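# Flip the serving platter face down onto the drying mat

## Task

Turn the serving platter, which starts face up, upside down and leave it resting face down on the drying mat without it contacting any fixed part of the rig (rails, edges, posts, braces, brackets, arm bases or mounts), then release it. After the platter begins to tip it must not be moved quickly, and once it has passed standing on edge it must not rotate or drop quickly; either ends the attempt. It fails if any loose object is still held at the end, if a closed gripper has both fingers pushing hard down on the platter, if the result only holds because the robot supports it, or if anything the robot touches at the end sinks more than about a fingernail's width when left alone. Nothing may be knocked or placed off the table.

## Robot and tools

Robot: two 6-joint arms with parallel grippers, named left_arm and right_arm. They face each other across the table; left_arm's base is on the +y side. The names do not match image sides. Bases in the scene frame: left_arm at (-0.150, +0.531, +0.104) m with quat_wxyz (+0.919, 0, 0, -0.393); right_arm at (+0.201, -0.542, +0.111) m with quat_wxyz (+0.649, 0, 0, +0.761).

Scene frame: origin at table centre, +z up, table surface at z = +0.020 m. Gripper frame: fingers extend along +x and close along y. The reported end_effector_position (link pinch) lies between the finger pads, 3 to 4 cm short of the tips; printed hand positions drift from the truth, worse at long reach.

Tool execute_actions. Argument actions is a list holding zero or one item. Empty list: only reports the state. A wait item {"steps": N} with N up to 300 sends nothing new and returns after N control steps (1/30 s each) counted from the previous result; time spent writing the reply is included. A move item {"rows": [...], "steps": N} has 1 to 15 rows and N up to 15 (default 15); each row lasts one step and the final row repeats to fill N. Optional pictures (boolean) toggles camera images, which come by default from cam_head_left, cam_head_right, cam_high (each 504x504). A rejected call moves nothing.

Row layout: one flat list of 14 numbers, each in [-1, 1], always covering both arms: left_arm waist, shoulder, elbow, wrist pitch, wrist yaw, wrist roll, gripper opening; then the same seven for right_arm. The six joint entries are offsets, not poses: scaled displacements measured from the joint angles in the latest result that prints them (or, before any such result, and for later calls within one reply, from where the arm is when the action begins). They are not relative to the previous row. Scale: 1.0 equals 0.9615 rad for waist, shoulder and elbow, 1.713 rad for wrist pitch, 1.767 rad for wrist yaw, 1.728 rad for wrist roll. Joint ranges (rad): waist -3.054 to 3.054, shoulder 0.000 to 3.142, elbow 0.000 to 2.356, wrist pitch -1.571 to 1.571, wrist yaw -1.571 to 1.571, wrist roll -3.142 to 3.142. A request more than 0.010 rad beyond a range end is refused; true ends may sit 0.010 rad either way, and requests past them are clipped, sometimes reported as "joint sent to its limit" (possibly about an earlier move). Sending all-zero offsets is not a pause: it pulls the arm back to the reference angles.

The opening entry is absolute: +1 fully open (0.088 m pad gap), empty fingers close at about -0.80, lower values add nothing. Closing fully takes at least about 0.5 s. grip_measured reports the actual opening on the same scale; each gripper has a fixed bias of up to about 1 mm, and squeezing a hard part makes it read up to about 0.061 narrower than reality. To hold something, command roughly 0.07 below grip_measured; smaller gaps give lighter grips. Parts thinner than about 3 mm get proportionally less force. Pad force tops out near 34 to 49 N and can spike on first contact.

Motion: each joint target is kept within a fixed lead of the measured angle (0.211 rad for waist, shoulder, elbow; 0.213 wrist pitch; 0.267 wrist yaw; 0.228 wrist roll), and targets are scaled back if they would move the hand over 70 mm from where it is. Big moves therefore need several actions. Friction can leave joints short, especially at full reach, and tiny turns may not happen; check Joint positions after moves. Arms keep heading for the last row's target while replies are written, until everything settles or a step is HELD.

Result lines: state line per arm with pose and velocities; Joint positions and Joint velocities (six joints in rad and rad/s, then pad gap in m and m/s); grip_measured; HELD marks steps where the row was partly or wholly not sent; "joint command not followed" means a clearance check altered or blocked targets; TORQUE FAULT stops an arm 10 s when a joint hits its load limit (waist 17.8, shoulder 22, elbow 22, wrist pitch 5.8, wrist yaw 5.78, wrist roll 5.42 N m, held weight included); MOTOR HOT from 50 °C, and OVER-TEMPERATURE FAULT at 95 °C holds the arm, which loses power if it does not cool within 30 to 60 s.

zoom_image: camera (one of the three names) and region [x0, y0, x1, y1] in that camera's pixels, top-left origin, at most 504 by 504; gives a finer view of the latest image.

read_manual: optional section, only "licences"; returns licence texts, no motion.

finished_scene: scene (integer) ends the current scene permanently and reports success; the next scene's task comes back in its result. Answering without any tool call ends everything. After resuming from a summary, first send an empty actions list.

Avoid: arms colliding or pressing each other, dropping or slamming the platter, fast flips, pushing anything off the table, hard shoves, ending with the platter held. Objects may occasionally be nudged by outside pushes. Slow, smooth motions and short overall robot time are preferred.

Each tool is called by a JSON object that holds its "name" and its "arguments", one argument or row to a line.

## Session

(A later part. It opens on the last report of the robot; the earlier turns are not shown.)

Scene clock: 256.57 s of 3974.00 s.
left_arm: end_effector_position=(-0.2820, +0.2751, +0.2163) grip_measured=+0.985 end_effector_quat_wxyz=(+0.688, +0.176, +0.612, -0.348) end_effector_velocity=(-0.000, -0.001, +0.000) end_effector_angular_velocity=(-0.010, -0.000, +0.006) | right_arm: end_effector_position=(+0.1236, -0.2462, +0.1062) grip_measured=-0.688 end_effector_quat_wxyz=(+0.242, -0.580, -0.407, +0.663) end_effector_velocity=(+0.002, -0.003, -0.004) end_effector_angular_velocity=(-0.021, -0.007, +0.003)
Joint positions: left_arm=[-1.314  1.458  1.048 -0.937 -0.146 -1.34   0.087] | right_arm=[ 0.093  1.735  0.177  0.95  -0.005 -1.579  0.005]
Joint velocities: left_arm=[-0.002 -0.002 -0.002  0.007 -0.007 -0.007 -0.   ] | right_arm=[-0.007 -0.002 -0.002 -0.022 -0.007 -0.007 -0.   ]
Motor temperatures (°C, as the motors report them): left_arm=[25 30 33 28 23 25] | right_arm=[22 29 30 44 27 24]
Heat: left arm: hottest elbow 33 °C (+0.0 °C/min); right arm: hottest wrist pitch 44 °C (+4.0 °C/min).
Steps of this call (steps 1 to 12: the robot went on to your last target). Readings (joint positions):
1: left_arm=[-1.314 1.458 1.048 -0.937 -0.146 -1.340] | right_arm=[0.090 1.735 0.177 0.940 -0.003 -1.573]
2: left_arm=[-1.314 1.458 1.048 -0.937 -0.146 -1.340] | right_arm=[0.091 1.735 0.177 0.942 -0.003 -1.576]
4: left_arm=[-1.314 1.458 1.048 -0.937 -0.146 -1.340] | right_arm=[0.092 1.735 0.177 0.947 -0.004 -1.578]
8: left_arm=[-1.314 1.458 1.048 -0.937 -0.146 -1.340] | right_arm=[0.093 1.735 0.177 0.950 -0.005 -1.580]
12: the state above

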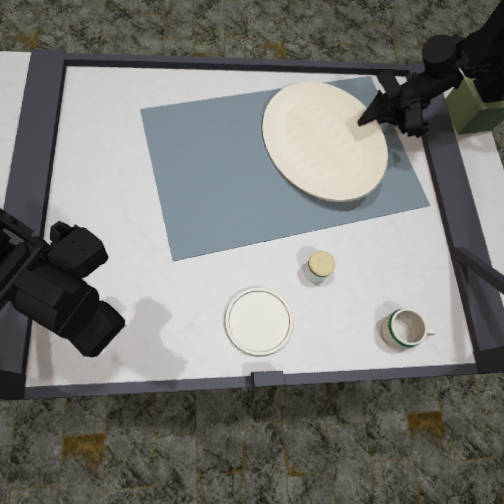

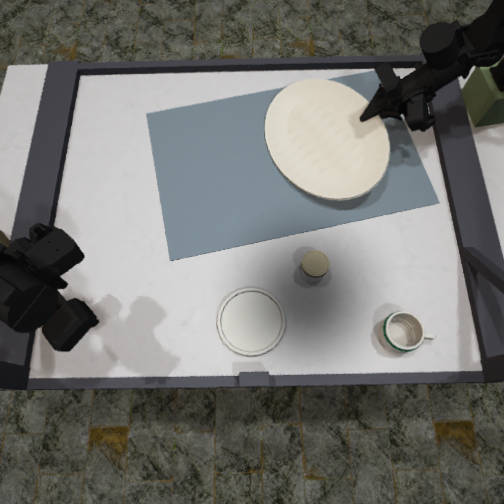

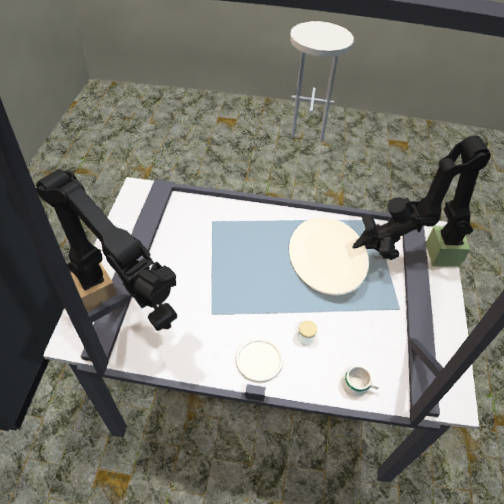

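{"name": "execute_actions", "arguments": {
  "actions": [
    {"rows": [[0,0,0,0,0,0,1, 0,-0.04,0.03,-0.012,0,0,-0.78],[0,0,0,0,0,0,1, 0,-0.06,0.04,-0.033,0,0,-0.78],[0,0,0,0,0,0,1, 0,-0.08,0.05,-0.055,0,0,-0.78],[0,0,0,0,0,0,1, 0,-0.1,0.06,-0.076,0,0,-0.78],[0,0,0,0,0,0,1, 0,-0.12,0.07,-0.098,0,0,-0.78],[0,0,0,0,0,0,1, 0,-0.14,0.08,-0.119,0,0,-0.78],[0,0,0,0,0,0,1, 0,-0.16,0.09,-0.14,0,0,-0.78],[0,0,0,0,0,0,1, 0,-0.18,0.1,-0.162,0,0,-0.78],[0,0,0,0,0,0,1, 0,-0.2,0.11,-0.183,0,0,-0.78],[0,0,0,0,0,0,1, 0,-0.218,0.12,-0.205,0,0,-0.78],[0,0,0,0,0,0,1, 0,-0.235,0.131,-0.226,0,0,-0.78]], "steps": 15}
  ],
  "pictures": false
}}

{"name": "execute_actions", "arguments": {
  "actions": [
    {"steps": 10}
  ]
}}

Scene clock: 286.23 s of 3974.00 s.
left_arm: end_effector_position=(-0.2820, +0.2751, +0.2163) grip_measured=+0.985 end_effector_quat_wxyz=(+0.688, +0.176, +0.612, -0.348) end_effector_velocity=(+0.002, +0.003, -0.002) end_effector_angular_velocity=(+0.007, -0.011, +0.006) | right_arm: end_effector_position=(+0.1218, -0.2392, +0.1246) grip_measured=-0.691 end_effector_quat_wxyz=(+0.218, -0.594, -0.388, +0.670) end_effector_velocity=(-0.002, +0.007, +0.021) end_effector_angular_velocity=(-0.076, -0.009, -0.001)
Joint positions: left_arm=[-1.314  1.458  1.048 -0.937 -0.146 -1.34   0.087] | right_arm=[ 0.093  1.55   0.271  0.601 -0.005 -1.583  0.005]
Joint velocities: left_arm=[-0.002 -0.002 -0.007 -0.007 -0.007 -0.007  0.   ] | right_arm=[-0.002 -0.154  0.115 -0.344 -0.007  0.007 -0.   ]
Motor temperatures (°C, as the motors report them): left_arm=[25 30 34 28 23 25] | right_arm=[22 30 29 44 27 24]
Heat: left arm: hottest elbow 34 °C (+1.0 °C/min); right arm: hottest wrist pitch 44 °C (+4.0 °C/min).
Steps of this call (steps 1 to 15: the robot went on to your last target; steps 16 to 90: nothing new was sent; then 26.17 s passed at rest; steps 91 to 105: all 15 steps of this action). Readings (joint positions):
91: left_arm=[-1.314 1.458 1.048 -0.937 -0.146 -1.340] | right_arm=[0.093 1.733 0.177 0.947 -0.005 -1.580]
92: left_arm=[-1.314 1.458 1.048 -0.937 -0.146 -1.340] | right_arm=[0.093 1.728 0.179 0.936 -0.005 -1.580]
94: left_arm=[-1.314 1.458 1.048 -0.937 -0.146 -1.340] | right_arm=[0.093 1.706 0.189 0.896 -0.005 -1.582]
98: left_arm=[-1.314 1.458 1.048 -0.937 -0.146 -1.340] | right_arm=[0.093 1.643 0.217 0.781 -0.005 -1.583]
105: the state above

Scene clock: 286.57 s of 3974.00 s.
left_arm: end_effector_position=(-0.2820, +0.2751, +0.2163) grip_measured=+0.985 end_effector_quat_wxyz=(+0.688, +0.176, +0.612, -0.348) end_effector_velocity=(+0.003, +0.004, -0.002) end_effector_angular_velocity=(+0.019, -0.018, +0.006) | right_arm: end_effector_position=(+0.1217, -0.2391, +0.1265) grip_measured=-0.691 end_effector_quat_wxyz=(+0.214, -0.596, -0.385, +0.671) end_effector_velocity=(-0.000, -0.001, +0.002) end_effector_angular_velocity=(-0.005, +0.009, -0.001)
Joint positions: left_arm=[-1.314  1.458  1.048 -0.937 -0.146 -1.34   0.087] | right_arm=[ 0.093  1.531  0.283  0.559 -0.005 -1.584  0.005]
Joint velocities: left_arm=[-0.002  0.002 -0.002 -0.022 -0.007 -0.007 -0.   ] | right_arm=[-0.002 -0.017  0.002 -0.022 -0.007  0.007 -0.   ]
Motor temperatures (°C, as the motors report them): left_arm=[25 30 34 28 23 25] | right_arm=[22 30 29 44 27 24]
Heat: left arm: hottest elbow 34 °C (+1.0 °C/min); right arm: hottest wrist pitch 44 °C (+4.1 °C/min).
Steps of this call (steps 1 to 10: the robot went on to your last target). Readings (joint positions):
1: left_arm=[-1.314 1.458 1.048 -0.937 -0.146 -1.340] | right_arm=[0.093 1.545 0.275 0.591 -0.005 -1.583]
2: left_arm=[-1.314 1.458 1.048 -0.937 -0.146 -1.340] | right_arm=[0.093 1.542 0.277 0.583 -0.005 -1.583]
4: left_arm=[-1.314 1.458 1.048 -0.937 -0.146 -1.340] | right_arm=[0.093 1.537 0.280 0.572 -0.005 -1.584]
8: left_arm=[-1.314 1.458 1.048 -0.937 -0.146 -1.340] | right_arm=[0.093 1.532 0.282 0.562 -0.005 -1.584]
10: the state above

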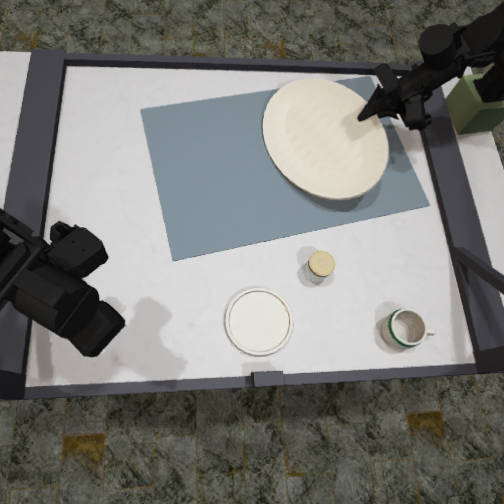

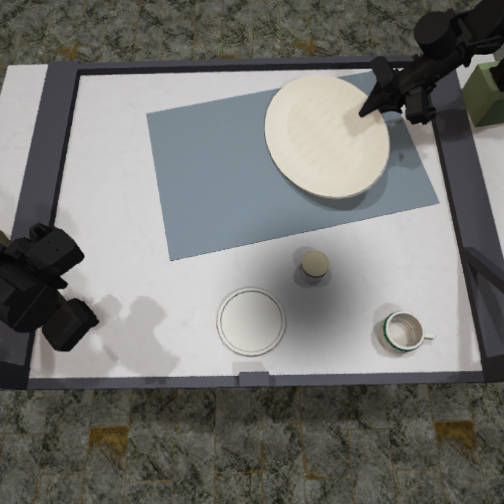

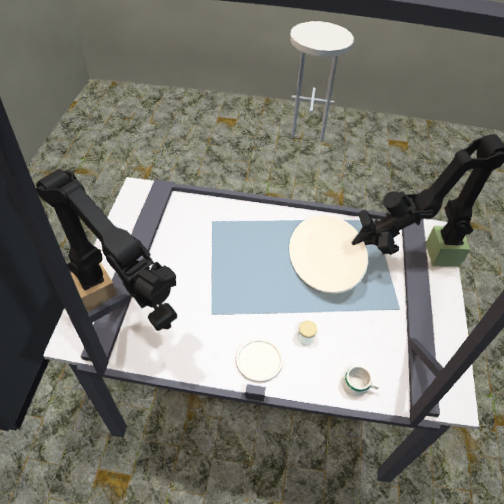

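{"name": "execute_actions", "arguments": {
  "actions": [
    {"rows": [[0,0,0,0,0,0,1, 0,-0.03,0.034,-0.014,0,0,-0.78],[0,0,0,0,0,0,1, 0,-0.04,0.048,-0.031,0,0,-0.78],[0,0,0,0,0,0,1, 0,-0.05,0.061,-0.048,0,0,-0.78],[0,0,0,0,0,0,1, 0,-0.059,0.075,-0.065,0,0,-0.78],[0,0,0,0,0,0,1, 0,-0.067,0.088,-0.081,0,0,-0.78],[0,0,0,0,0,0,1, 0,-0.075,0.102,-0.098,0,0,-0.78],[0,0,0,0,0,0,1, 0,-0.082,0.116,-0.115,0,0,-0.78],[0,0,0,0,0,0,1, 0,-0.088,0.129,-0.132,0,0,-0.78],[0,0,0,0,0,0,1, 0,-0.093,0.143,-0.149,0,0,-0.78],[0,0,0,0,0,0,1, 0,-0.098,0.156,-0.165,0,0,-0.78],[0,0,0,0,0,0,1, 0,-0.102,0.17,-0.182,0,0,-0.78]], "steps": 15}
  ],
  "pictures": false
}}

{"name": "execute_actions", "arguments": {
  "actions": [
    {"rows": [[0,0,0,0,0,0,1, 0,-0.031,0.048,-0.031,0,0,-0.78],[0,0,0,0,0,0,1, 0,-0.031,0.063,-0.044,0,0,-0.78],[0,0,0,0,0,0,1, 0,-0.031,0.078,-0.058,0,0,-0.78],[0,0,0,0,0,0,1, 0,-0.031,0.094,-0.071,0,0,-0.78],[0,0,0,0,0,0,1, 0,-0.031,0.109,-0.084,0,0,-0.78],[0,0,0,0,0,0,1, 0,-0.031,0.124,-0.098,0,0,-0.78],[0,0,0,0,0,0,1, 0,-0.031,0.139,-0.111,0,0,-0.78],[0,0,0,0,0,0,1, 0,-0.031,0.154,-0.124,0,0,-0.78],[0,0,0,0,0,0,1, 0,-0.031,0.17,-0.138,0,0,-0.78],[0,0,0,0,0,0,1, 0,-0.031,0.185,-0.151,0,0,-0.78],[0,0,0,0,0,0,1, 0,-0.031,0.2,-0.164,0,0,-0.78]], "steps": 15}
  ],
  "pictures": false
}}

{"name": "execute_actions", "arguments": {
  "actions": [
    {"rows": [[0,0,0,0,0,0,1, 0,-0.01,0.051,-0.025,0,0,-0.78],[0,0,0,0,0,0,1, 0,-0.006,0.067,-0.036,0,0,-0.78],[0,0,0,0,0,0,1, 0,-0.002,0.083,-0.048,0,0,-0.78],[0,0,0,0,0,0,1, 0,0.002,0.099,-0.059,0,0,-0.78],[0,0,0,0,0,0,1, 0,0.006,0.115,-0.071,0,0,-0.78],[0,0,0,0,0,0,1, 0,0.01,0.131,-0.082,0,0,-0.78],[0,0,0,0,0,0,1, 0,0.014,0.147,-0.094,0,0,-0.78],[0,0,0,0,0,0,1, 0,0.018,0.163,-0.105,0,0,-0.78],[0,0,0,0,0,0,1, 0,0.022,0.18,-0.117,0,0,-0.78],[0,0,0,0,0,0,1, 0,0.027,0.196,-0.128,0,0,-0.78],[0,0,0,0,0,0,1, 0,0.031,0.212,-0.14,0,0,-0.78]], "steps": 15}
  ],
  "pictures": false
}}

{"name": "execute_actions", "arguments": {
  "actions": [
    {"steps": 10}
  ]
}}

Scene clock: 300.40 s of 3974.00 s.
left_arm: end_effector_position=(-0.2820, +0.2751, +0.2163) grip_measured=+0.985 end_effector_quat_wxyz=(+0.688, +0.176, +0.612, -0.348) end_effector_velocity=(+0.000, +0.000, -0.001) end_effector_angular_velocity=(-0.006, -0.003, +0.006) | right_arm: end_effector_position=(+0.1196, -0.2311, +0.1430) grip_measured=-0.691 end_effector_quat_wxyz=(+0.186, -0.611, -0.362, +0.679) end_effector_velocity=(-0.005, +0.011, +0.021) end_effector_angular_velocity=(-0.056, -0.026, +0.023)
Joint positions: left_arm=[-1.314  1.458  1.048 -0.937 -0.146 -1.34   0.087] | right_arm=[ 0.094  1.456  0.408  0.28  -0.005 -1.588  0.005]
Joint velocities: left_arm=[-0.002 -0.002 -0.007  0.007 -0.007 -0.007  0.   ] | right_arm=[ 0.002 -0.046  0.134 -0.242 -0.007 -0.022 -0.   ]
Motor temperatures (°C, as the motors report them): left_arm=[25 30 34 28 23 25] | right_arm=[22 31 30 42 27 24]
Heat: left arm: hottest elbow 34 °C (+1.0 °C/min); right arm: hottest wrist pitch 42 °C (+0.0 °C/min).
Steps of this call (steps 1 to 30: the robot went on to your last target; steps 31 to 90: nothing new was sent; then 10.33 s passed at rest; steps 91 to 105: all 15 steps of this action). Readings (joint positions):
91: left_arm=[-1.314 1.458 1.048 -0.937 -0.146 -1.340] | right_arm=[0.093 1.529 0.285 0.552 -0.005 -1.584]
92: left_arm=[-1.314 1.458 1.048 -0.937 -0.146 -1.340] | right_arm=[0.093 1.526 0.289 0.542 -0.005 -1.585]
94: left_arm=[-1.314 1.458 1.048 -0.937 -0.146 -1.340] | right_arm=[0.093 1.516 0.301 0.510 -0.005 -1.587]
98: left_arm=[-1.314 1.458 1.048 -0.937 -0.146 -1.340] | right_arm=[0.093 1.488 0.340 0.421 -0.005 -1.588]
105: the state above

Scene clock: 300.90 s of 3974.00 s.
left_arm: end_effector_position=(-0.2820, +0.2751, +0.2163) grip_measured=+0.985 end_effector_quat_wxyz=(+0.688, +0.176, +0.612, -0.348) end_effector_velocity=(+0.001, +0.002, -0.000) end_effector_angular_velocity=(+0.002, -0.004, +0.020) | right_arm: end_effector_position=(+0.1169, -0.2208, +0.1610) grip_measured=-0.691 end_effector_quat_wxyz=(+0.155, -0.626, -0.337, +0.686) end_effector_velocity=(+0.000, +0.007, +0.016) end_effector_angular_velocity=(-0.083, -0.022, -0.013)
Joint positions: left_arm=[-1.314  1.458  1.048 -0.937 -0.146 -1.34   0.087] | right_arm=[ 0.094  1.442  0.561  0.027 -0.005 -1.592  0.005]
Joint velocities: left_arm=[-0.002 -0.002 -0.002 -0.007 -0.007 -0.022 -0.   ] | right_arm=[-0.002 -0.002  0.139 -0.227  0.007  0.007 -0.   ]
Motor temperatures (°C, as the motors report them): left_arm=[25 30 34 28 23 25] | right_arm=[22 31 30 42 27 24]
Heat: left arm: hottest elbow 34 °C (+1.0 °C/min); right arm: hottest wrist pitch 42 °C (+0.0 °C/min).
Steps of this call (steps 1 to 15: all 15 steps of this action). Readings (joint positions):
1: left_arm=[-1.314 1.458 1.048 -0.937 -0.146 -1.340] | right_arm=[0.094 1.454 0.413 0.269 -0.005 -1.588]
2: left_arm=[-1.314 1.458 1.048 -0.937 -0.146 -1.340] | right_arm=[0.094 1.453 0.419 0.256 -0.005 -1.589]
4: left_arm=[-1.314 1.458 1.048 -0.937 -0.146 -1.340] | right_arm=[0.094 1.450 0.437 0.223 -0.005 -1.591]
8: left_arm=[-1.314 1.458 1.048 -0.937 -0.146 -1.340] | right_arm=[0.094 1.444 0.485 0.143 -0.005 -1.591]
15: the state above

Scene clock: 301.40 s of 3974.00 s.
left_arm: end_effector_position=(-0.2820, +0.2751, +0.2163) grip_measured=+0.985 end_effector_quat_wxyz=(+0.688, +0.176, +0.612, -0.348) end_effector_velocity=(-0.002, +0.000, +0.000) end_effector_angular_velocity=(-0.003, +0.012, +0.003) | right_arm: end_effector_position=(+0.1140, -0.2095, +0.1788) grip_measured=-0.691 end_effector_quat_wxyz=(+0.126, -0.639, -0.312, +0.692) end_effector_velocity=(-0.002, +0.008, +0.013) end_effector_angular_velocity=(-0.086, -0.029, +0.020)
Joint positions: left_arm=[-1.314  1.458  1.048 -0.937 -0.146 -1.34   0.087] | right_arm=[ 0.094  1.47   0.722 -0.188 -0.005 -1.595  0.005]
Joint velocities: left_arm=[-0.002 -0.002 -0.002  0.007  0.007 -0.007 -0.   ] | right_arm=[-0.002  0.042  0.149 -0.198 -0.007 -0.022  0.   ]
Motor temperatures (°C, as the motors report them): left_arm=[25 30 34 28 23 25] | right_arm=[22 31 30 42 27 24]
Heat: left arm: hottest elbow 34 °C (+1.0 °C/min); right arm: hottest wrist pitch 42 °C (+0.0 °C/min).
Steps of this call (steps 1 to 15: all 15 steps of this action). Readings (joint positions):
1: left_arm=[-1.314 1.458 1.048 -0.937 -0.146 -1.340] | right_arm=[0.094 1.442 0.566 0.019 -0.005 -1.592]
2: left_arm=[-1.314 1.458 1.048 -0.937 -0.146 -1.340] | right_arm=[0.094 1.442 0.572 0.009 -0.005 -1.593]
4: left_arm=[-1.314 1.458 1.048 -0.937 -0.146 -1.340] | right_arm=[0.094 1.442 0.589 -0.020 -0.005 -1.595]
8: left_arm=[-1.314 1.458 1.048 -0.937 -0.146 -1.340] | right_arm=[0.094 1.451 0.641 -0.088 -0.005 -1.595]
15: the state above

Scene clock: 301.73 s of 3974.00 s.
left_arm: end_effector_position=(-0.2820, +0.2751, +0.2163) grip_measured=+0.985 end_effector_quat_wxyz=(+0.688, +0.176, +0.612, -0.348) end_effector_velocity=(+0.001, +0.002, -0.000) end_effector_angular_velocity=(+0.002, -0.008, +0.006) | right_arm: end_effector_position=(+0.1138, -0.2088, +0.1799) grip_measured=-0.691 end_effector_quat_wxyz=(+0.122, -0.640, -0.309, +0.693) end_effector_velocity=(-0.001, -0.005, -0.003) end_effector_angular_velocity=(-0.031, -0.006, +0.013)
Joint positions: left_arm=[-1.314  1.458  1.048 -0.937 -0.146 -1.34   0.087] | right_arm=[ 0.094  1.476  0.738 -0.21  -0.005 -1.596  0.005]
Joint velocities: left_arm=[-0.002 -0.002 -0.002 -0.007 -0.007 -0.007  0.   ] | right_arm=[ 0.002  0.002  0.007 -0.037 -0.007 -0.007  0.   ]
Motor temperatures (°C, as the motors report them): left_arm=[25 30 34 28 23 25] | right_arm=[22 31 30 42 27 24]
Heat: left arm: hottest elbow 34 °C (+1.0 °C/min); right arm: hottest wrist pitch 42 °C (+0.0 °C/min).
Steps of this call (steps 1 to 10: the robot went on to your last target). Readings (joint positions):
1: left_arm=[-1.314 1.458 1.048 -0.937 -0.146 -1.340] | right_arm=[0.094 1.471 0.726 -0.193 -0.005 -1.595]
2: left_arm=[-1.314 1.458 1.048 -0.937 -0.146 -1.340] | right_arm=[0.094 1.472 0.729 -0.198 -0.005 -1.595]
4: left_arm=[-1.314 1.458 1.048 -0.937 -0.146 -1.340] | right_arm=[0.094 1.474 0.733 -0.203 -0.005 -1.596]
8: left_arm=[-1.314 1.458 1.048 -0.937 -0.146 -1.340] | right_arm=[0.094 1.476 0.737 -0.209 -0.005 -1.596]
10: the state above

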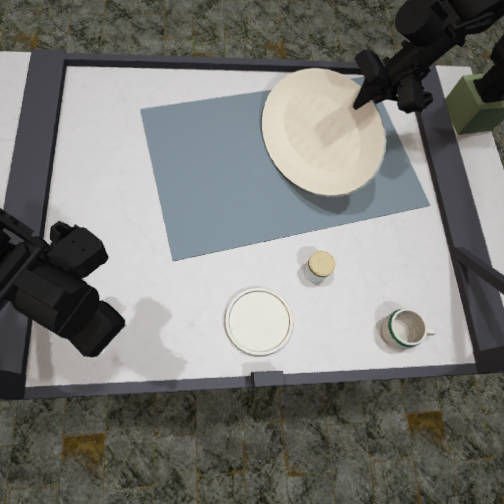

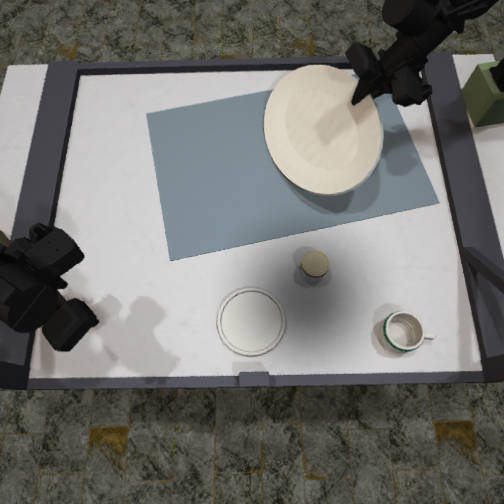

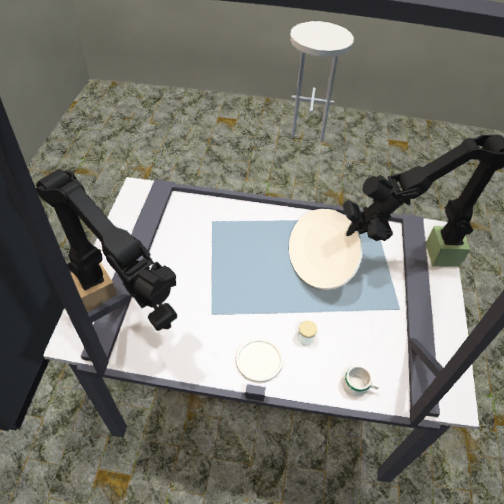

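{"name": "execute_actions", "arguments": {
  "actions": [
    {"rows": [[0,0,0,0,0,0,1, 0,0.005,0.054,-0.015,0,0,-0.78],[0,0,0,0,0,0,1, 0,0.015,0.079,-0.03,0,0,-0.78],[0,0,0,0,0,0,1, 0,0.025,0.105,-0.045,0,0,-0.78],[0,0,0,0,0,0,1, 0,0.036,0.131,-0.06,0,0,-0.78],[0,0,0,0,0,0,1, 0,0.047,0.156,-0.075,0,0,-0.78],[0,0,0,0,0,0,1, 0,0.058,0.182,-0.09,0,0,-0.78],[0,0,0,0,0,0,1, 0,0.07,0.208,-0.105,0,0,-0.78],[0,0,0,0,0,0,1, 0,0.082,0.233,-0.12,0,0,-0.78],[0,0,0,0,0,0,1, 0,0.094,0.259,-0.135,0,0,-0.78],[0,0,0,0,0,0,1, 0,0.106,0.285,-0.15,0,0,-0.78],[0,0,0,0,0,0,1, 0,0.118,0.31,-0.165,0,0,-0.78],[0,0,0,0,0,0,1, 0,0.13,0.336,-0.18,0,0,-0.78]], "steps": 15}
  ],
  "pictures": false
}}

{"name": "execute_actions", "arguments": {
  "actions": [
    {"rows": [[0,0,0,0,0,0,1, 0,0.026,0.098,-0.037,0,0,-0.78],[0,0,0,0,0,0,1, 0,0.04,0.125,-0.051,0,0,-0.78],[0,0,0,0,0,0,1, 0,0.054,0.152,-0.064,0,0,-0.78],[0,0,0,0,0,0,1, 0,0.068,0.179,-0.078,0,0,-0.78],[0,0,0,0,0,0,1, 0,0.082,0.206,-0.092,0,0,-0.78],[0,0,0,0,0,0,1, 0,0.096,0.233,-0.105,0,0,-0.78],[0,0,0,0,0,0,1, 0,0.11,0.26,-0.119,0,0,-0.78],[0,0,0,0,0,0,1, 0,0.124,0.287,-0.133,0,0,-0.78],[0,0,0,0,0,0,1, 0,0.138,0.314,-0.146,0,0,-0.78],[0,0,0,0,0,0,1, 0,0.152,0.341,-0.16,0,0,-0.78],[0,0,0,0,0,0,1, 0,0.166,0.368,-0.174,0,0,-0.78],[0,0,0,0,0,0,1, 0,0.179,0.394,-0.187,0,0,-0.78]], "steps": 15}
  ],
  "pictures": false
}}

{"name": "execute_actions", "arguments": {
  "actions": [
    {"steps": 10}
  ]
}}

Scene clock: 316.37 s of 3974.00 s.
left_arm: end_effector_position=(-0.2820, +0.2751, +0.2163) grip_measured=+0.985 end_effector_quat_wxyz=(+0.688, +0.176, +0.612, -0.348) end_effector_velocity=(-0.002, -0.004, +0.001) end_effector_angular_velocity=(-0.022, +0.003, -0.008) | right_arm: end_effector_position=(+0.1074, -0.1876, +0.2037) grip_measured=-0.691 end_effector_quat_wxyz=(-0.080, +0.656, +0.273, -0.699) end_effector_velocity=(-0.010, +0.031, +0.033) end_effector_angular_velocity=(-0.120, -0.014, -0.013)
Joint positions: left_arm=[-1.314  1.458  1.048 -0.937 -0.146 -1.34   0.087] | right_arm=[ 0.096  1.579  0.998 -0.481 -0.005 -1.598  0.005]
Joint velocities: left_arm=[-0.002 -0.002 -0.002  0.022 -0.007  0.007  0.   ] | right_arm=[ 0.002  0.149  0.344 -0.315 -0.007  0.022 -0.001]
Motor temperatures (°C, as the motors report them): left_arm=[25 30 34 28 23 25] | right_arm=[22 31 32 39 27 24]
Heat: left arm: hottest elbow 34 °C (+1.0 °C/min); right arm: hottest wrist pitch 39 °C (-5.1 °C/min).
Steps of this call (steps 1 to 30: the robot went on to your last target; steps 31 to 90: nothing new was sent; then 11.13 s passed at rest; steps 91 to 105: all 15 steps of this action). Readings (joint positions):
91: left_arm=[-1.314 1.458 1.048 -0.937 -0.146 -1.340] | right_arm=[0.094 1.477 0.742 -0.215 -0.005 -1.596]
92: left_arm=[-1.314 1.458 1.048 -0.937 -0.146 -1.340] | right_arm=[0.094 1.480 0.749 -0.225 -0.005 -1.596]
94: left_arm=[-1.314 1.458 1.048 -0.937 -0.146 -1.340] | right_arm=[0.094 1.490 0.775 -0.254 -0.005 -1.598]
98: left_arm=[-1.314 1.458 1.048 -0.937 -0.146 -1.340] | right_arm=[0.094 1.518 0.855 -0.338 -0.005 -1.598]
105: the state above

Scene clock: 316.87 s of 3974.00 s.
left_arm: end_effector_position=(-0.2820, +0.2751, +0.2163) grip_measured=+0.985 end_effector_quat_wxyz=(+0.688, +0.176, +0.612, -0.348) end_effector_velocity=(+0.007, +0.002, -0.000) end_effector_angular_velocity=(-0.000, -0.040, +0.013) | right_arm: end_effector_position=(+0.1004, -0.1628, +0.2269) grip_measured=-0.694 end_effector_quat_wxyz=(-0.034, +0.670, +0.233, -0.704) end_effector_velocity=(-0.007, +0.029, +0.024) end_effector_angular_velocity=(-0.113, -0.040, +0.006)
Joint positions: left_arm=[-1.314  1.458  1.048 -0.937 -0.146 -1.34   0.087] | right_arm=[ 0.098  1.731  1.308 -0.764 -0.005 -1.601  0.005]
Joint velocities: left_arm=[-0.002 -0.002 -0.002 -0.022 -0.037 -0.007 -0.   ] | right_arm=[ 0.002  0.178  0.344 -0.286  0.007 -0.007 -0.   ]
Motor temperatures (°C, as the motors report them): left_arm=[25 30 34 28 23 25] | right_arm=[22 31 33 39 27 24]
Heat: left arm: hottest elbow 34 °C (+1.0 °C/min); right arm: hottest wrist pitch 39 °C (-5.0 °C/min).
Steps of this call (steps 1 to 15: all 15 steps of this action). Readings (joint positions):
1: left_arm=[-1.314 1.458 1.048 -0.937 -0.146 -1.340] | right_arm=[0.096 1.584 1.010 -0.494 -0.005 -1.598]
2: left_arm=[-1.314 1.458 1.048 -0.937 -0.146 -1.340] | right_arm=[0.096 1.591 1.025 -0.511 -0.005 -1.598]
4: left_arm=[-1.314 1.458 1.048 -0.937 -0.146 -1.340] | right_arm=[0.097 1.609 1.061 -0.548 -0.005 -1.601]
8: left_arm=[-1.314 1.458 1.048 -0.937 -0.146 -1.340] | right_arm=[0.097 1.654 1.156 -0.631 -0.005 -1.601]
15: the state above

Scene clock: 317.20 s of 3974.00 s.
left_arm: end_effector_position=(-0.2820, +0.2751, +0.2163) grip_measured=+0.985 end_effector_quat_wxyz=(+0.688, +0.176, +0.612, -0.348) end_effector_velocity=(-0.003, -0.001, +0.002) end_effector_angular_velocity=(-0.007, +0.011, -0.011) | right_arm: end_effector_position=(+0.0996, -0.1607, +0.2286) grip_measured=-0.694 end_effector_quat_wxyz=(-0.027, +0.672, +0.227, -0.704) end_effector_velocity=(+0.004, +0.002, +0.001) end_effector_angular_velocity=(-0.009, -0.012, -0.003)
Joint positions: left_arm=[-1.314  1.458  1.048 -0.937 -0.146 -1.34   0.087] | right_arm=[ 0.098  1.752  1.345 -0.799 -0.005 -1.601  0.005]
Joint velocities: left_arm=[-0.002 -0.002  0.002  0.007  0.007  0.007  0.   ] | right_arm=[-0.007  0.012  0.022 -0.022  0.007 -0.007 -0.   ]
Motor temperatures (°C, as the motors report them): left_arm=[25 30 34 28 23 25] | right_arm=[22 31 33 39 27 24]
Heat: left arm: hottest elbow 34 °C (+1.0 °C/min); right arm: hottest wrist pitch 39 °C (-5.1 °C/min).
Steps of this call (steps 1 to 10: the robot went on to your last target). Readings (joint positions):
1: left_arm=[-1.314 1.458 1.048 -0.937 -0.146 -1.340] | right_arm=[0.098 1.737 1.318 -0.773 -0.005 -1.601]
2: left_arm=[-1.314 1.458 1.048 -0.937 -0.146 -1.340] | right_arm=[0.098 1.741 1.325 -0.780 -0.005 -1.601]
4: left_arm=[-1.314 1.458 1.048 -0.937 -0.146 -1.340] | right_arm=[0.098 1.746 1.334 -0.789 -0.005 -1.601]
8: left_arm=[-1.314 1.458 1.048 -0.937 -0.146 -1.340] | right_arm=[0.098 1.751 1.343 -0.797 -0.005 -1.601]
10: the state above

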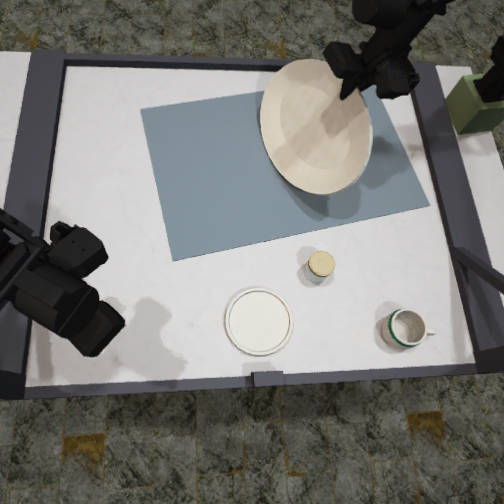

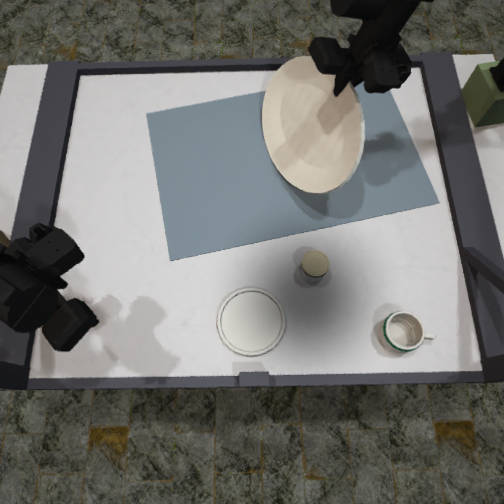

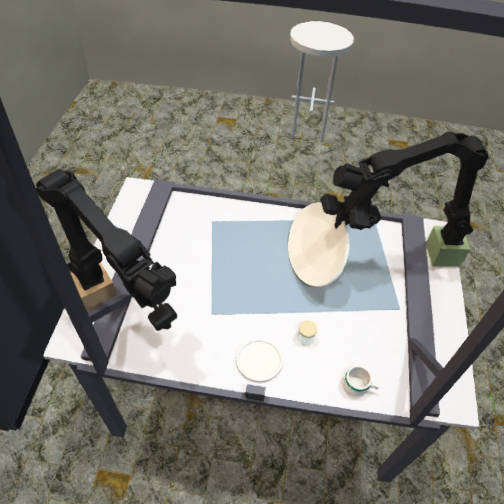

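{"name": "zoom_image", "arguments": {
  "camera": "cam_head_left",
  "region": [230, 0, 450, 220]
}}

{"name": "zoom_image", "arguments": {
  "camera": "cam_high",
  "region": [250, 140, 430, 320]
}}

Region (230, 0, 450, 220) of cam_head_left's 504x504 image, scaled by 2.291, with more detail than that image has.

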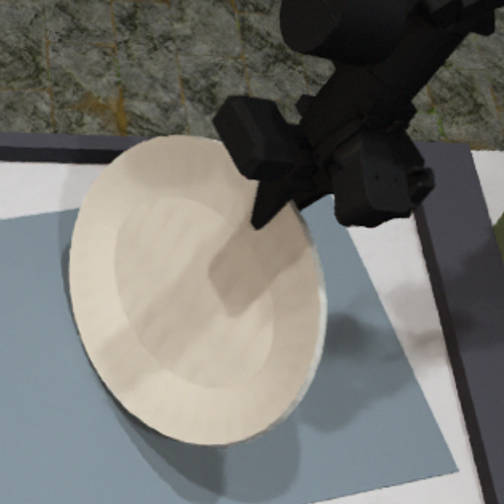

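Region (250, 140, 430, 320) of cam_high's 504x504 image, scaled by 2.800, with more detail than that image has.

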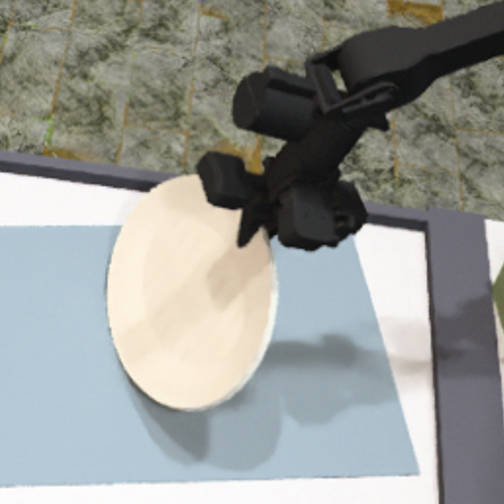

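{"name": "execute_actions", "arguments": {
  "actions": [
    {"rows": [[0,0,0,0,0,0,1, 0,0,0.05,-0.01,0,0,-0.8],[0,0,0,0,0,0,1, 0,0.002,0.068,-0.02,0,0,-0.8],[0,0,0,0,0,0,1, 0,0.005,0.086,-0.03,0,0,-0.8],[0,0,0,0,0,0,1, 0,0.008,0.104,-0.042,0,0,-0.8],[0,0,0,0,0,0,1, 0,0.011,0.122,-0.054,0,0,-0.8],[0,0,0,0,0,0,1, 0,0.014,0.14,-0.066,0,0,-0.8],[0,0,0,0,0,0,1, 0,0.017,0.158,-0.078,0,0,-0.8],[0,0,0,0,0,0,1, 0,0.021,0.176,-0.09,0,0,-0.8],[0,0,0,0,0,0,1, 0,0.024,0.194,-0.102,0,0,-0.8],[0,0,0,0,0,0,1, 0,0.028,0.212,-0.114,0,0,-0.8],[0,0,0,0,0,0,1, 0,0.031,0.23,-0.126,0,0,-0.8],[0,0,0,0,0,0,1, 0,0.035,0.248,-0.138,0,0,-0.8]], "steps": 15}
  ],
  "pictures": false
}}

{"name": "execute_actions", "arguments": {
  "actions": [
    {"rows": [[0,0,0,0,0,0,1, 0,-0.008,0.084,-0.027,0,0,-0.8],[0,0,0,0,0,0,1, 0,-0.002,0.101,-0.039,0,0,-0.8],[0,0,0,0,0,0,1, 0,0.005,0.118,-0.052,0,0,-0.8],[0,0,0,0,0,0,1, 0,0.011,0.135,-0.064,0,0,-0.8],[0,0,0,0,0,0,1, 0,0.018,0.152,-0.076,0,0,-0.8],[0,0,0,0,0,0,1, 0,0.024,0.169,-0.089,0,0,-0.8],[0,0,0,0,0,0,1, 0,0.031,0.186,-0.101,0,0,-0.8],[0,0,0,0,0,0,1, 0,0.037,0.203,-0.114,0,0,-0.8],[0,0,0,0,0,0,1, 0,0.044,0.22,-0.126,0,0,-0.8],[0,0,0,0,0,0,1, 0,0.05,0.238,-0.138,0,0,-0.8],[0,0,0,0,0,0,1, 0,0.057,0.255,-0.151,0,0,-0.8],[0,0,0,0,0,0,1, 0,0.063,0.272,-0.163,0,0,-0.8]], "steps": 15}
  ],
  "pictures": false
}}

{"name": "execute_actions", "arguments": {
  "actions": [
    {"steps": 10}
  ]
}}

{"name": "zoom_image", "arguments": {
  "camera": "cam_high",
  "region": [250, 140, 430, 320]
}}

Scene clock: 330.90 s of 3974.00 s.
left_arm: end_effector_position=(-0.2820, +0.2751, +0.2163) grip_measured=+0.985 end_effector_quat_wxyz=(+0.688, +0.176, +0.612, -0.348) end_effector_velocity=(+0.002, +0.003, -0.002) end_effector_angular_velocity=(+0.007, -0.014, -0.008) | right_arm: end_effector_position=(+0.1007, -0.1645, +0.2489) grip_measured=-0.695 end_effector_quat_wxyz=(+0.007, +0.681, +0.195, -0.706) end_effector_velocity=(+0.005, -0.019, +0.020) end_effector_angular_velocity=(-0.163, -0.042, +0.021)
Joint positions: left_arm=[-1.314  1.458  1.048 -0.937 -0.146 -1.34   0.087] | right_arm=[ 0.098  1.8    1.51  -1.011 -0.005 -1.602  0.005]
Joint velocities: left_arm=[-0.002 -0.002 -0.007 -0.007 -0.007  0.007 -0.   ] | right_arm=[-0.002  0.056  0.188 -0.3   -0.007 -0.022 -0.   ]
Motor temperatures (°C, as the motors report them): left_arm=[25 30 34 28 23 25] | right_arm=[22 33 35 36 27 24]
Heat: left arm: hottest elbow 34 °C (+0.0 °C/min); right arm: hottest wrist pitch 36 °C (-8.1 °C/min).
Steps of this call (steps 1 to 30: the robot went on to your last target; steps 31 to 90: nothing new was sent; then 10.20 s passed at rest; steps 91 to 105: all 15 steps of this action). Readings (joint positions):
91: left_arm=[-1.314 1.458 1.048 -0.937 -0.146 -1.340] | right_arm=[0.098 1.754 1.350 -0.804 -0.005 -1.601]
92: left_arm=[-1.314 1.458 1.048 -0.937 -0.146 -1.340] | right_arm=[0.098 1.756 1.355 -0.809 -0.005 -1.601]
94: left_arm=[-1.314 1.458 1.048 -0.937 -0.146 -1.340] | right_arm=[0.098 1.762 1.372 -0.824 -0.005 -1.602]
98: left_arm=[-1.314 1.458 1.048 -0.937 -0.146 -1.340] | right_arm=[0.098 1.778 1.423 -0.887 -0.005 -1.602]
105: the state above

Scene clock: 331.40 s of 3974.00 s.
left_arm: end_effector_position=(-0.2820, +0.2751, +0.2163) grip_measured=+0.985 end_effector_quat_wxyz=(+0.688, +0.176, +0.612, -0.348) end_effector_velocity=(-0.004, +0.004, +0.000) end_effector_angular_velocity=(+0.013, +0.023, +0.009) | right_arm: end_effector_position=(+0.1037, -0.1763, +0.2640) grip_measured=-0.695 end_effector_quat_wxyz=(+0.059, +0.692, +0.145, -0.705) end_effector_velocity=(+0.003, -0.019, +0.017) end_effector_angular_velocity=(-0.169, -0.040, +0.025)
Joint positions: left_arm=[-1.314  1.458  1.048 -0.937 -0.146 -1.34   0.087] | right_arm=[ 0.098  1.876  1.693 -1.264 -0.005 -1.602  0.005]
Joint velocities: left_arm=[-0.007 -0.007 -0.002 -0.007  0.022 -0.022 -0.   ] | right_arm=[ 0.002  0.081  0.193 -0.286 -0.007 -0.022 -0.   ]
Motor temperatures (°C, as the motors report them): left_arm=[25 30 34 28 23 25] | right_arm=[22 33 35 36 27 24]
Heat: left arm: hottest elbow 34 °C (+0.0 °C/min); right arm: hottest wrist pitch 36 °C (-8.0 °C/min).
Steps of this call (steps 1 to 15: all 15 steps of this action). Readings (joint positions):
1: left_arm=[-1.314 1.458 1.048 -0.937 -0.146 -1.340] | right_arm=[0.098 1.802 1.517 -1.021 -0.005 -1.602]
2: left_arm=[-1.314 1.458 1.048 -0.937 -0.146 -1.340] | right_arm=[0.098 1.806 1.525 -1.033 -0.005 -1.602]
4: left_arm=[-1.314 1.458 1.048 -0.937 -0.146 -1.340] | right_arm=[0.098 1.816 1.547 -1.061 -0.005 -1.602]
8: left_arm=[-1.314 1.458 1.048 -0.937 -0.146 -1.340] | right_arm=[0.098 1.838 1.602 -1.139 -0.005 -1.602]
15: the state above

Scene clock: 331.73 s of 3974.00 s.
left_arm: end_effector_position=(-0.2820, +0.2751, +0.2163) grip_measured=+0.985 end_effector_quat_wxyz=(+0.688, +0.176, +0.612, -0.348) end_effector_velocity=(+0.003, +0.004, -0.002) end_effector_angular_velocity=(+0.019, -0.014, +0.020) | right_arm: end_effector_position=(+0.1040, -0.1772, +0.2661) grip_measured=-0.695 end_effector_quat_wxyz=(+0.064, +0.693, +0.139, -0.705) end_effector_velocity=(+0.003, -0.006, +0.006) end_effector_angular_velocity=(-0.028, -0.001, +0.001)
Joint positions: left_arm=[-1.314  1.458  1.048 -0.937 -0.146 -1.34   0.087] | right_arm=[ 0.098  1.887  1.717 -1.293 -0.005 -1.602  0.005]
Joint velocities: left_arm=[-0.002  0.002 -0.002 -0.022 -0.007 -0.022 -0.   ] | right_arm=[-0.007 -0.002  0.022 -0.051 -0.007 -0.007 -0.   ]
Motor temperatures (°C, as the motors report them): left_arm=[25 30 34 28 23 25] | right_arm=[22 33 35 36 27 24]
Heat: left arm: hottest elbow 34 °C (+0.0 °C/min); right arm: hottest wrist pitch 36 °C (-8.1 °C/min).
Steps of this call (steps 1 to 10: the robot went on to your last target). Readings (joint positions):
1: left_arm=[-1.314 1.458 1.048 -0.937 -0.146 -1.340] | right_arm=[0.098 1.879 1.698 -1.272 -0.005 -1.602]
2: left_arm=[-1.314 1.458 1.048 -0.937 -0.146 -1.340] | right_arm=[0.098 1.881 1.702 -1.279 -0.005 -1.602]
4: left_arm=[-1.314 1.458 1.048 -0.937 -0.146 -1.340] | right_arm=[0.098 1.884 1.708 -1.285 -0.005 -1.602]
8: left_arm=[-1.314 1.458 1.048 -0.937 -0.146 -1.340] | right_arm=[0.098 1.887 1.715 -1.291 -0.005 -1.602]
10: the state above

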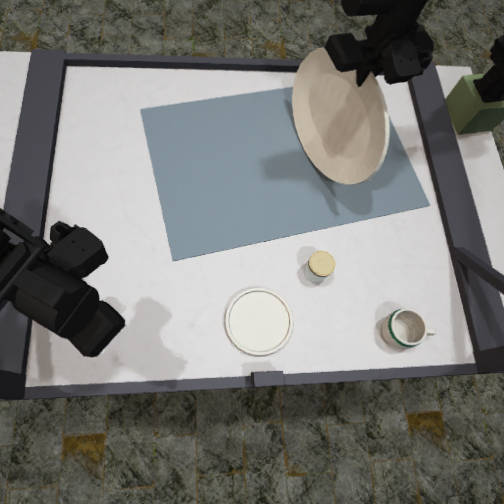

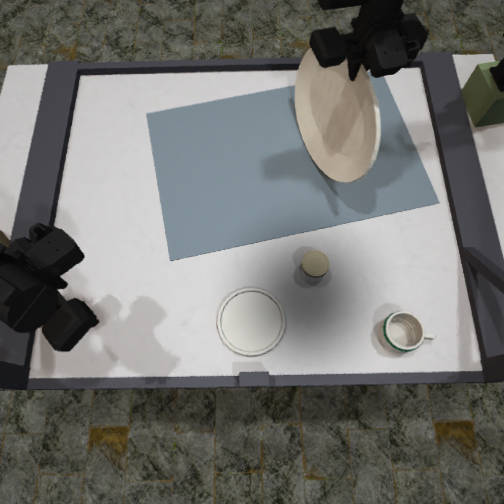

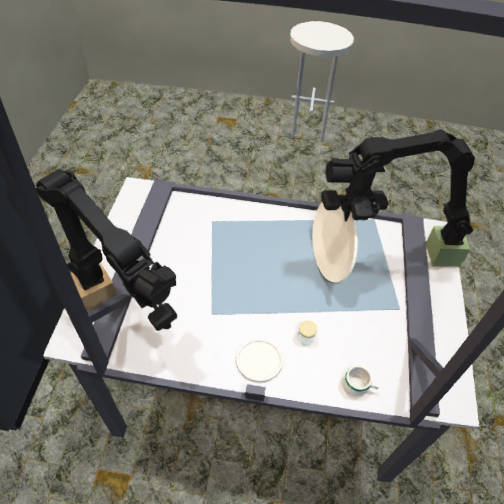

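Region (250, 140, 430, 320) of cam_high's 504x504 image, scaled by 2.800, with more detail than that image has.

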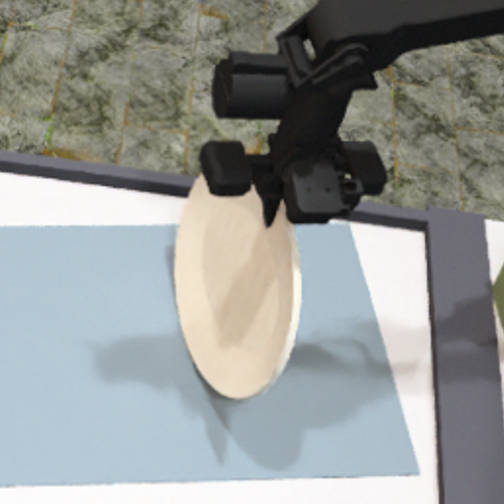

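{"name": "execute_actions", "arguments": {
  "actions": [
    {"rows": [[0,0,0,0,0,0,1, 0,-0.024,0.076,-0.012,0,0,-0.8],[0,0,0,0,0,0,1, 0,-0.017,0.094,-0.023,0,0,-0.8],[0,0,0,0,0,0,1, 0,-0.009,0.113,-0.035,0,0,-0.8],[0,0,0,0,0,0,1, 0,-0.002,0.132,-0.047,0,0,-0.8],[0,0,0,0,0,0,1, 0,0.005,0.15,-0.058,0,0,-0.8],[0,0,0,0,0,0,1, 0,0.012,0.169,-0.07,0,0,-0.8],[0,0,0,0,0,0,1, 0,0.02,0.188,-0.082,0,0,-0.8],[0,0,0,0,0,0,1, 0,0.027,0.206,-0.093,0,0,-0.8],[0,0,0,0,0,0,1, 0,0.034,0.225,-0.105,0,0,-0.8],[0,0,0,0,0,0,1, 0,0.041,0.244,-0.117,0,0,-0.8],[0,0,0,0,0,0,1, 0,0.049,0.262,-0.128,0,0,-0.8],[0,0,0,0,0,0,1, 0,0.056,0.281,-0.14,0,0,-0.8]], "steps": 15}
  ],
  "pictures": false
}}

{"name": "execute_actions", "arguments": {
  "actions": [
    {"steps": 12}
  ],
  "pictures": false
}}

{"name": "execute_actions", "arguments": {
  "actions": [
    {"rows": [[0,0,0,0,0,0,1, 0,-0.031,0.05,0,0,0.01,-0.8],[0,0,0,0,0,0,1, 0,-0.031,0.05,0,0,0.02,-0.8],[0,0,0,0,0,0,1, 0,-0.031,0.05,0,0,0.03,-0.8],[0,0,0,0,0,0,1, 0,-0.031,0.05,0,0,0.04,-0.8],[0,0,0,0,0,0,1, 0,-0.031,0.05,0,0,0.05,-0.8],[0,0,0,0,0,0,1, 0,-0.031,0.05,0,0,0.06,-0.8],[0,0,0,0,0,0,1, 0,-0.031,0.05,0,0,0.07,-0.8],[0,0,0,0,0,0,1, 0,-0.031,0.05,0,0,0.08,-0.8],[0,0,0,0,0,0,1, 0,-0.031,0.05,0,0,0.09,-0.8],[0,0,0,0,0,0,1, 0,-0.031,0.05,0,0,0.1,-0.8],[0,0,0,0,0,0,1, 0,-0.031,0.05,0,0,0.11,-0.8],[0,0,0,0,0,0,1, 0,-0.031,0.05,0,0,0.12,-0.8],[0,0,0,0,0,0,1, 0,-0.031,0.05,0,0,0.13,-0.8],[0,0,0,0,0,0,1, 0,-0.031,0.05,0,0,0.14,-0.8],[0,0,0,0,0,0,1, 0,-0.031,0.05,0,0,0.15,-0.8]], "steps": 15}
  ],
  "pictures": false
}}

{"name": "execute_actions", "arguments": {
  "actions": [
    {"rows": [[0,0,0,0,0,0,1, 0,-0.031,0.05,0,0,0.05,-0.8],[0,0,0,0,0,0,1, 0,-0.031,0.05,0,0,0.06,-0.8],[0,0,0,0,0,0,1, 0,-0.031,0.05,0,0,0.07,-0.8],[0,0,0,0,0,0,1, 0,-0.031,0.05,0,0,0.08,-0.8],[0,0,0,0,0,0,1, 0,-0.031,0.05,0,0,0.09,-0.8],[0,0,0,0,0,0,1, 0,-0.031,0.05,0,0,0.1,-0.8],[0,0,0,0,0,0,1, 0,-0.031,0.05,0,0,0.11,-0.8],[0,0,0,0,0,0,1, 0,-0.031,0.05,0,0,0.12,-0.8],[0,0,0,0,0,0,1, 0,-0.031,0.05,0,0,0.13,-0.8],[0,0,0,0,0,0,1, 0,-0.031,0.05,0,0,0.14,-0.8],[0,0,0,0,0,0,1, 0,-0.031,0.05,0,0,0.15,-0.8],[0,0,0,0,0,0,1, 0,-0.031,0.05,0,0,0.16,-0.8],[0,0,0,0,0,0,1, 0,-0.031,0.05,0,0,0.17,-0.8],[0,0,0,0,0,0,1, 0,-0.031,0.05,0,0,0.18,-0.8],[0,0,0,0,0,0,1, 0,-0.031,0.05,0,0,0.19,-0.8]], "steps": 15}
  ]
}}

Scene clock: 362.20 s of 3974.00 s.
left_arm: end_effector_position=(-0.2820, +0.2751, +0.2163) grip_measured=+0.985 end_effector_quat_wxyz=(+0.688, +0.176, +0.612, -0.348) end_effector_velocity=(+0.002, +0.003, -0.002) end_effector_angular_velocity=(+0.007, -0.011, +0.006) | right_arm: end_effector_position=(+0.1054, -0.1826, +0.2907) grip_measured=-0.695 end_effector_quat_wxyz=(+0.093, +0.697, +0.110, -0.702) end_effector_velocity=(+0.003, -0.011, +0.042) end_effector_angular_velocity=(-0.066, -0.010, +0.005)
Joint positions: left_arm=[-1.314  1.458  1.048 -0.937 -0.146 -1.34   0.087] | right_arm=[ 0.098  1.954  1.911 -1.502 -0.005 -1.602  0.005]
Joint velocities: left_arm=[-0.002 -0.002 -0.007 -0.007 -0.007 -0.007 -0.   ] | right_arm=[-0.002  0.051  0.242 -0.256 -0.007 -0.007 -0.   ]
Motor temperatures (°C, as the motors report them): left_arm=[25 30 34 28 23 25] | right_arm=[22 42 42 33 27 24]
Heat: left arm: hottest elbow 34 °C (+0.0 °C/min); right arm: hottest shoulder 42 °C (+0.0 °C/min).
Steps of this call (steps 1 to 30: the robot went on to your last target; steps 31 to 90: nothing new was sent; then 26.97 s passed at rest; steps 91 to 105: all 15 steps of this action). Readings (joint positions):
91: left_arm=[-1.314 1.458 1.048 -0.937 -0.146 -1.340] | right_arm=[0.098 1.888 1.721 -1.299 -0.005 -1.602]
92: left_arm=[-1.314 1.458 1.048 -0.937 -0.146 -1.340] | right_arm=[0.098 1.891 1.726 -1.305 -0.005 -1.602]
94: left_arm=[-1.314 1.458 1.048 -0.937 -0.146 -1.340] | right_arm=[0.098 1.898 1.746 -1.329 -0.005 -1.602]
98: left_arm=[-1.314 1.458 1.048 -0.937 -0.146 -1.340] | right_arm=[0.098 1.918 1.803 -1.394 -0.005 -1.602]
105: the state above

Scene clock: 362.60 s of 3974.00 s.
left_arm: end_effector_position=(-0.2820, +0.2751, +0.2163) grip_measured=+0.985 end_effector_quat_wxyz=(+0.688, +0.176, +0.612, -0.348) end_effector_velocity=(+0.001, +0.002, -0.000) end_effector_angular_velocity=(+0.002, -0.008, +0.006) | right_arm: end_effector_position=(+0.1057, -0.1838, +0.2928) grip_measured=-0.695 end_effector_quat_wxyz=(+0.099, +0.698, +0.105, -0.702) end_effector_velocity=(-0.000, -0.000, +0.001) end_effector_angular_velocity=(-0.004, +0.006, +0.020)
Joint positions: left_arm=[-1.314  1.458  1.048 -0.937 -0.146 -1.34   0.087] | right_arm=[ 0.098  1.966  1.937 -1.533 -0.005 -1.602  0.005]
Joint velocities: left_arm=[-0.002 -0.002 -0.002 -0.007 -0.007 -0.007 -0.   ] | right_arm=[-0.002  0.002  0.007 -0.007 -0.007 -0.022 -0.   ]
Motor temperatures (°C, as the motors report them): left_arm=[25 30 34 28 23 25] | right_arm=[22 42 42 33 27 24]
Heat: left arm: hottest elbow 34 °C (+0.0 °C/min); right arm: hottest shoulder 42 °C (+1.0 °C/min).
Steps of this call (steps 1 to 12: the robot went on to your last target). Readings (joint positions):
1: left_arm=[-1.314 1.458 1.048 -0.937 -0.146 -1.340] | right_arm=[0.098 1.955 1.918 -1.510 -0.005 -1.602]
2: left_arm=[-1.314 1.458 1.048 -0.937 -0.146 -1.340] | right_arm=[0.098 1.957 1.924 -1.515 -0.005 -1.602]
4: left_arm=[-1.314 1.458 1.048 -0.937 -0.146 -1.340] | right_arm=[0.098 1.960 1.930 -1.522 -0.005 -1.602]
8: left_arm=[-1.314 1.458 1.048 -0.937 -0.146 -1.340] | right_arm=[0.098 1.964 1.936 -1.529 -0.005 -1.602]
12: the state above

Scene clock: 363.10 s of 3974.00 s.
left_arm: end_effector_position=(-0.2820, +0.2751, +0.2163) grip_measured=+0.985 end_effector_quat_wxyz=(+0.688, +0.176, +0.612, -0.348) end_effector_velocity=(+0.005, -0.000, +0.000) end_effector_angular_velocity=(-0.005, -0.020, +0.014) | right_arm: end_effector_position=(+0.1057, -0.1838, +0.2930) grip_measured=-0.695 end_effector_quat_wxyz=(-0.031, -0.704, -0.036, +0.709) end_effector_velocity=(+0.004, -0.001, +0.000) end_effector_angular_velocity=(-0.009, -0.005, -0.498)
Joint positions: left_arm=[-1.314  1.458  1.048 -0.937 -0.146 -1.34   0.087] | right_arm=[ 0.098  1.966  1.938 -1.533 -0.005 -1.408  0.005]
Joint velocities: left_arm=[ 0.002 -0.002 -0.002 -0.007 -0.022 -0.007 -0.   ] | right_arm=[-0.007 -0.002 -0.002 -0.007  0.007  0.491 -0.   ]
Motor temperatures (°C, as the motors report them): left_arm=[25 30 34 28 23 25] | right_arm=[22 42 42 33 27 24]
Heat: left arm: hottest elbow 34 °C (+0.0 °C/min); right arm: hottest shoulder 42 °C (+1.0 °C/min).
Steps of this call (steps 1 to 15: all 15 steps of this action). Readings (joint positions):
1: left_arm=[-1.314 1.458 1.048 -0.937 -0.146 -1.340] | right_arm=[0.098 1.966 1.937 -1.533 -0.005 -1.602]
2: left_arm=[-1.314 1.458 1.048 -0.937 -0.146 -1.340] | right_arm=[0.098 1.966 1.937 -1.533 -0.005 -1.597]
4: left_arm=[-1.314 1.458 1.048 -0.937 -0.146 -1.340] | right_arm=[0.098 1.966 1.938 -1.533 -0.005 -1.577]
8: left_arm=[-1.314 1.458 1.048 -0.937 -0.146 -1.340] | right_arm=[0.098 1.966 1.938 -1.533 -0.005 -1.522]
15: the state above

Scene clock: 363.60 s of 3974.00 s.
left_arm: end_effector_position=(-0.2820, +0.2751, +0.2163) grip_measured=+0.985 end_effector_quat_wxyz=(+0.688, +0.176, +0.612, -0.348) end_effector_velocity=(+0.001, +0.002, -0.000) end_effector_angular_velocity=(+0.003, -0.012, -0.008) | right_arm: end_effector_position=(+0.1057, -0.1836, +0.2932) grip_measured=-0.695 end_effector_quat_wxyz=(+0.062, -0.702, +0.056, +0.707) end_effector_velocity=(-0.000, +0.001, +0.000) end_effector_angular_velocity=(+0.002, +0.013, -0.508)
Joint positions: left_arm=[-1.314  1.458  1.048 -0.937 -0.146 -1.34   0.087] | right_arm=[ 0.098  1.966  1.938 -1.533 -0.005 -1.146  0.005]
Joint velocities: left_arm=[-0.002 -0.002 -0.002 -0.007 -0.007  0.007 -0.   ] | right_arm=[-0.002 -0.002 -0.002  0.007 -0.007  0.505 -0.   ]
Motor temperatures (°C, as the motors report them): left_arm=[25 30 34 28 23 25] | right_arm=[22 42 42 33 27 24]
Heat: left arm: hottest elbow 34 °C (+0.0 °C/min); right arm: hottest shoulder 42 °C (+1.0 °C/min).
Steps of this call (steps 1 to 15: all 15 steps of this action). Readings (joint positions):
1: left_arm=[-1.314 1.458 1.048 -0.937 -0.146 -1.340] | right_arm=[0.098 1.966 1.938 -1.533 -0.005 -1.391]
2: left_arm=[-1.314 1.458 1.048 -0.937 -0.146 -1.340] | right_arm=[0.098 1.966 1.938 -1.533 -0.005 -1.373]
4: left_arm=[-1.314 1.458 1.048 -0.937 -0.146 -1.340] | right_arm=[0.098 1.966 1.938 -1.533 -0.005 -1.338]
8: left_arm=[-1.314 1.458 1.048 -0.937 -0.146 -1.340] | right_arm=[0.098 1.966 1.938 -1.533 -0.005 -1.267]
15: the state above

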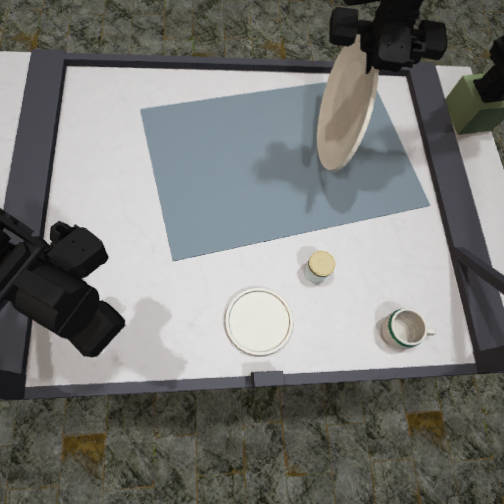

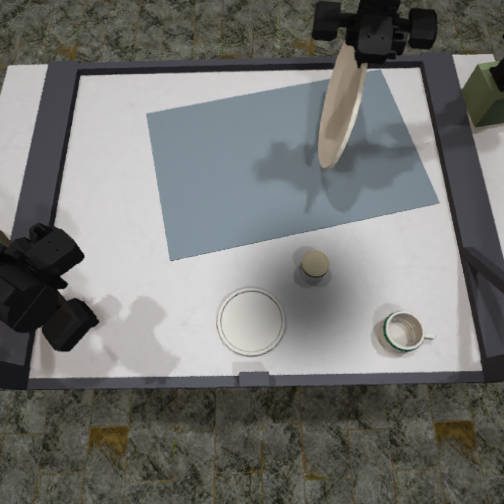

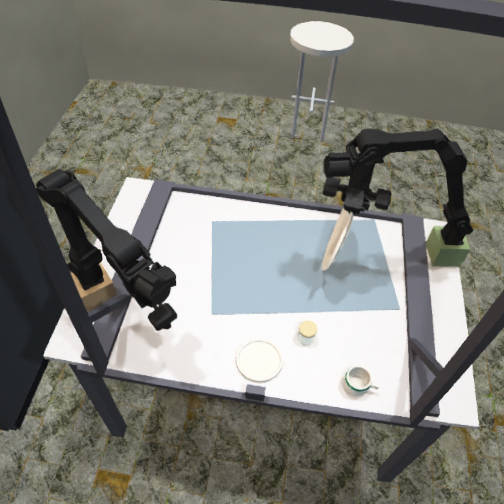

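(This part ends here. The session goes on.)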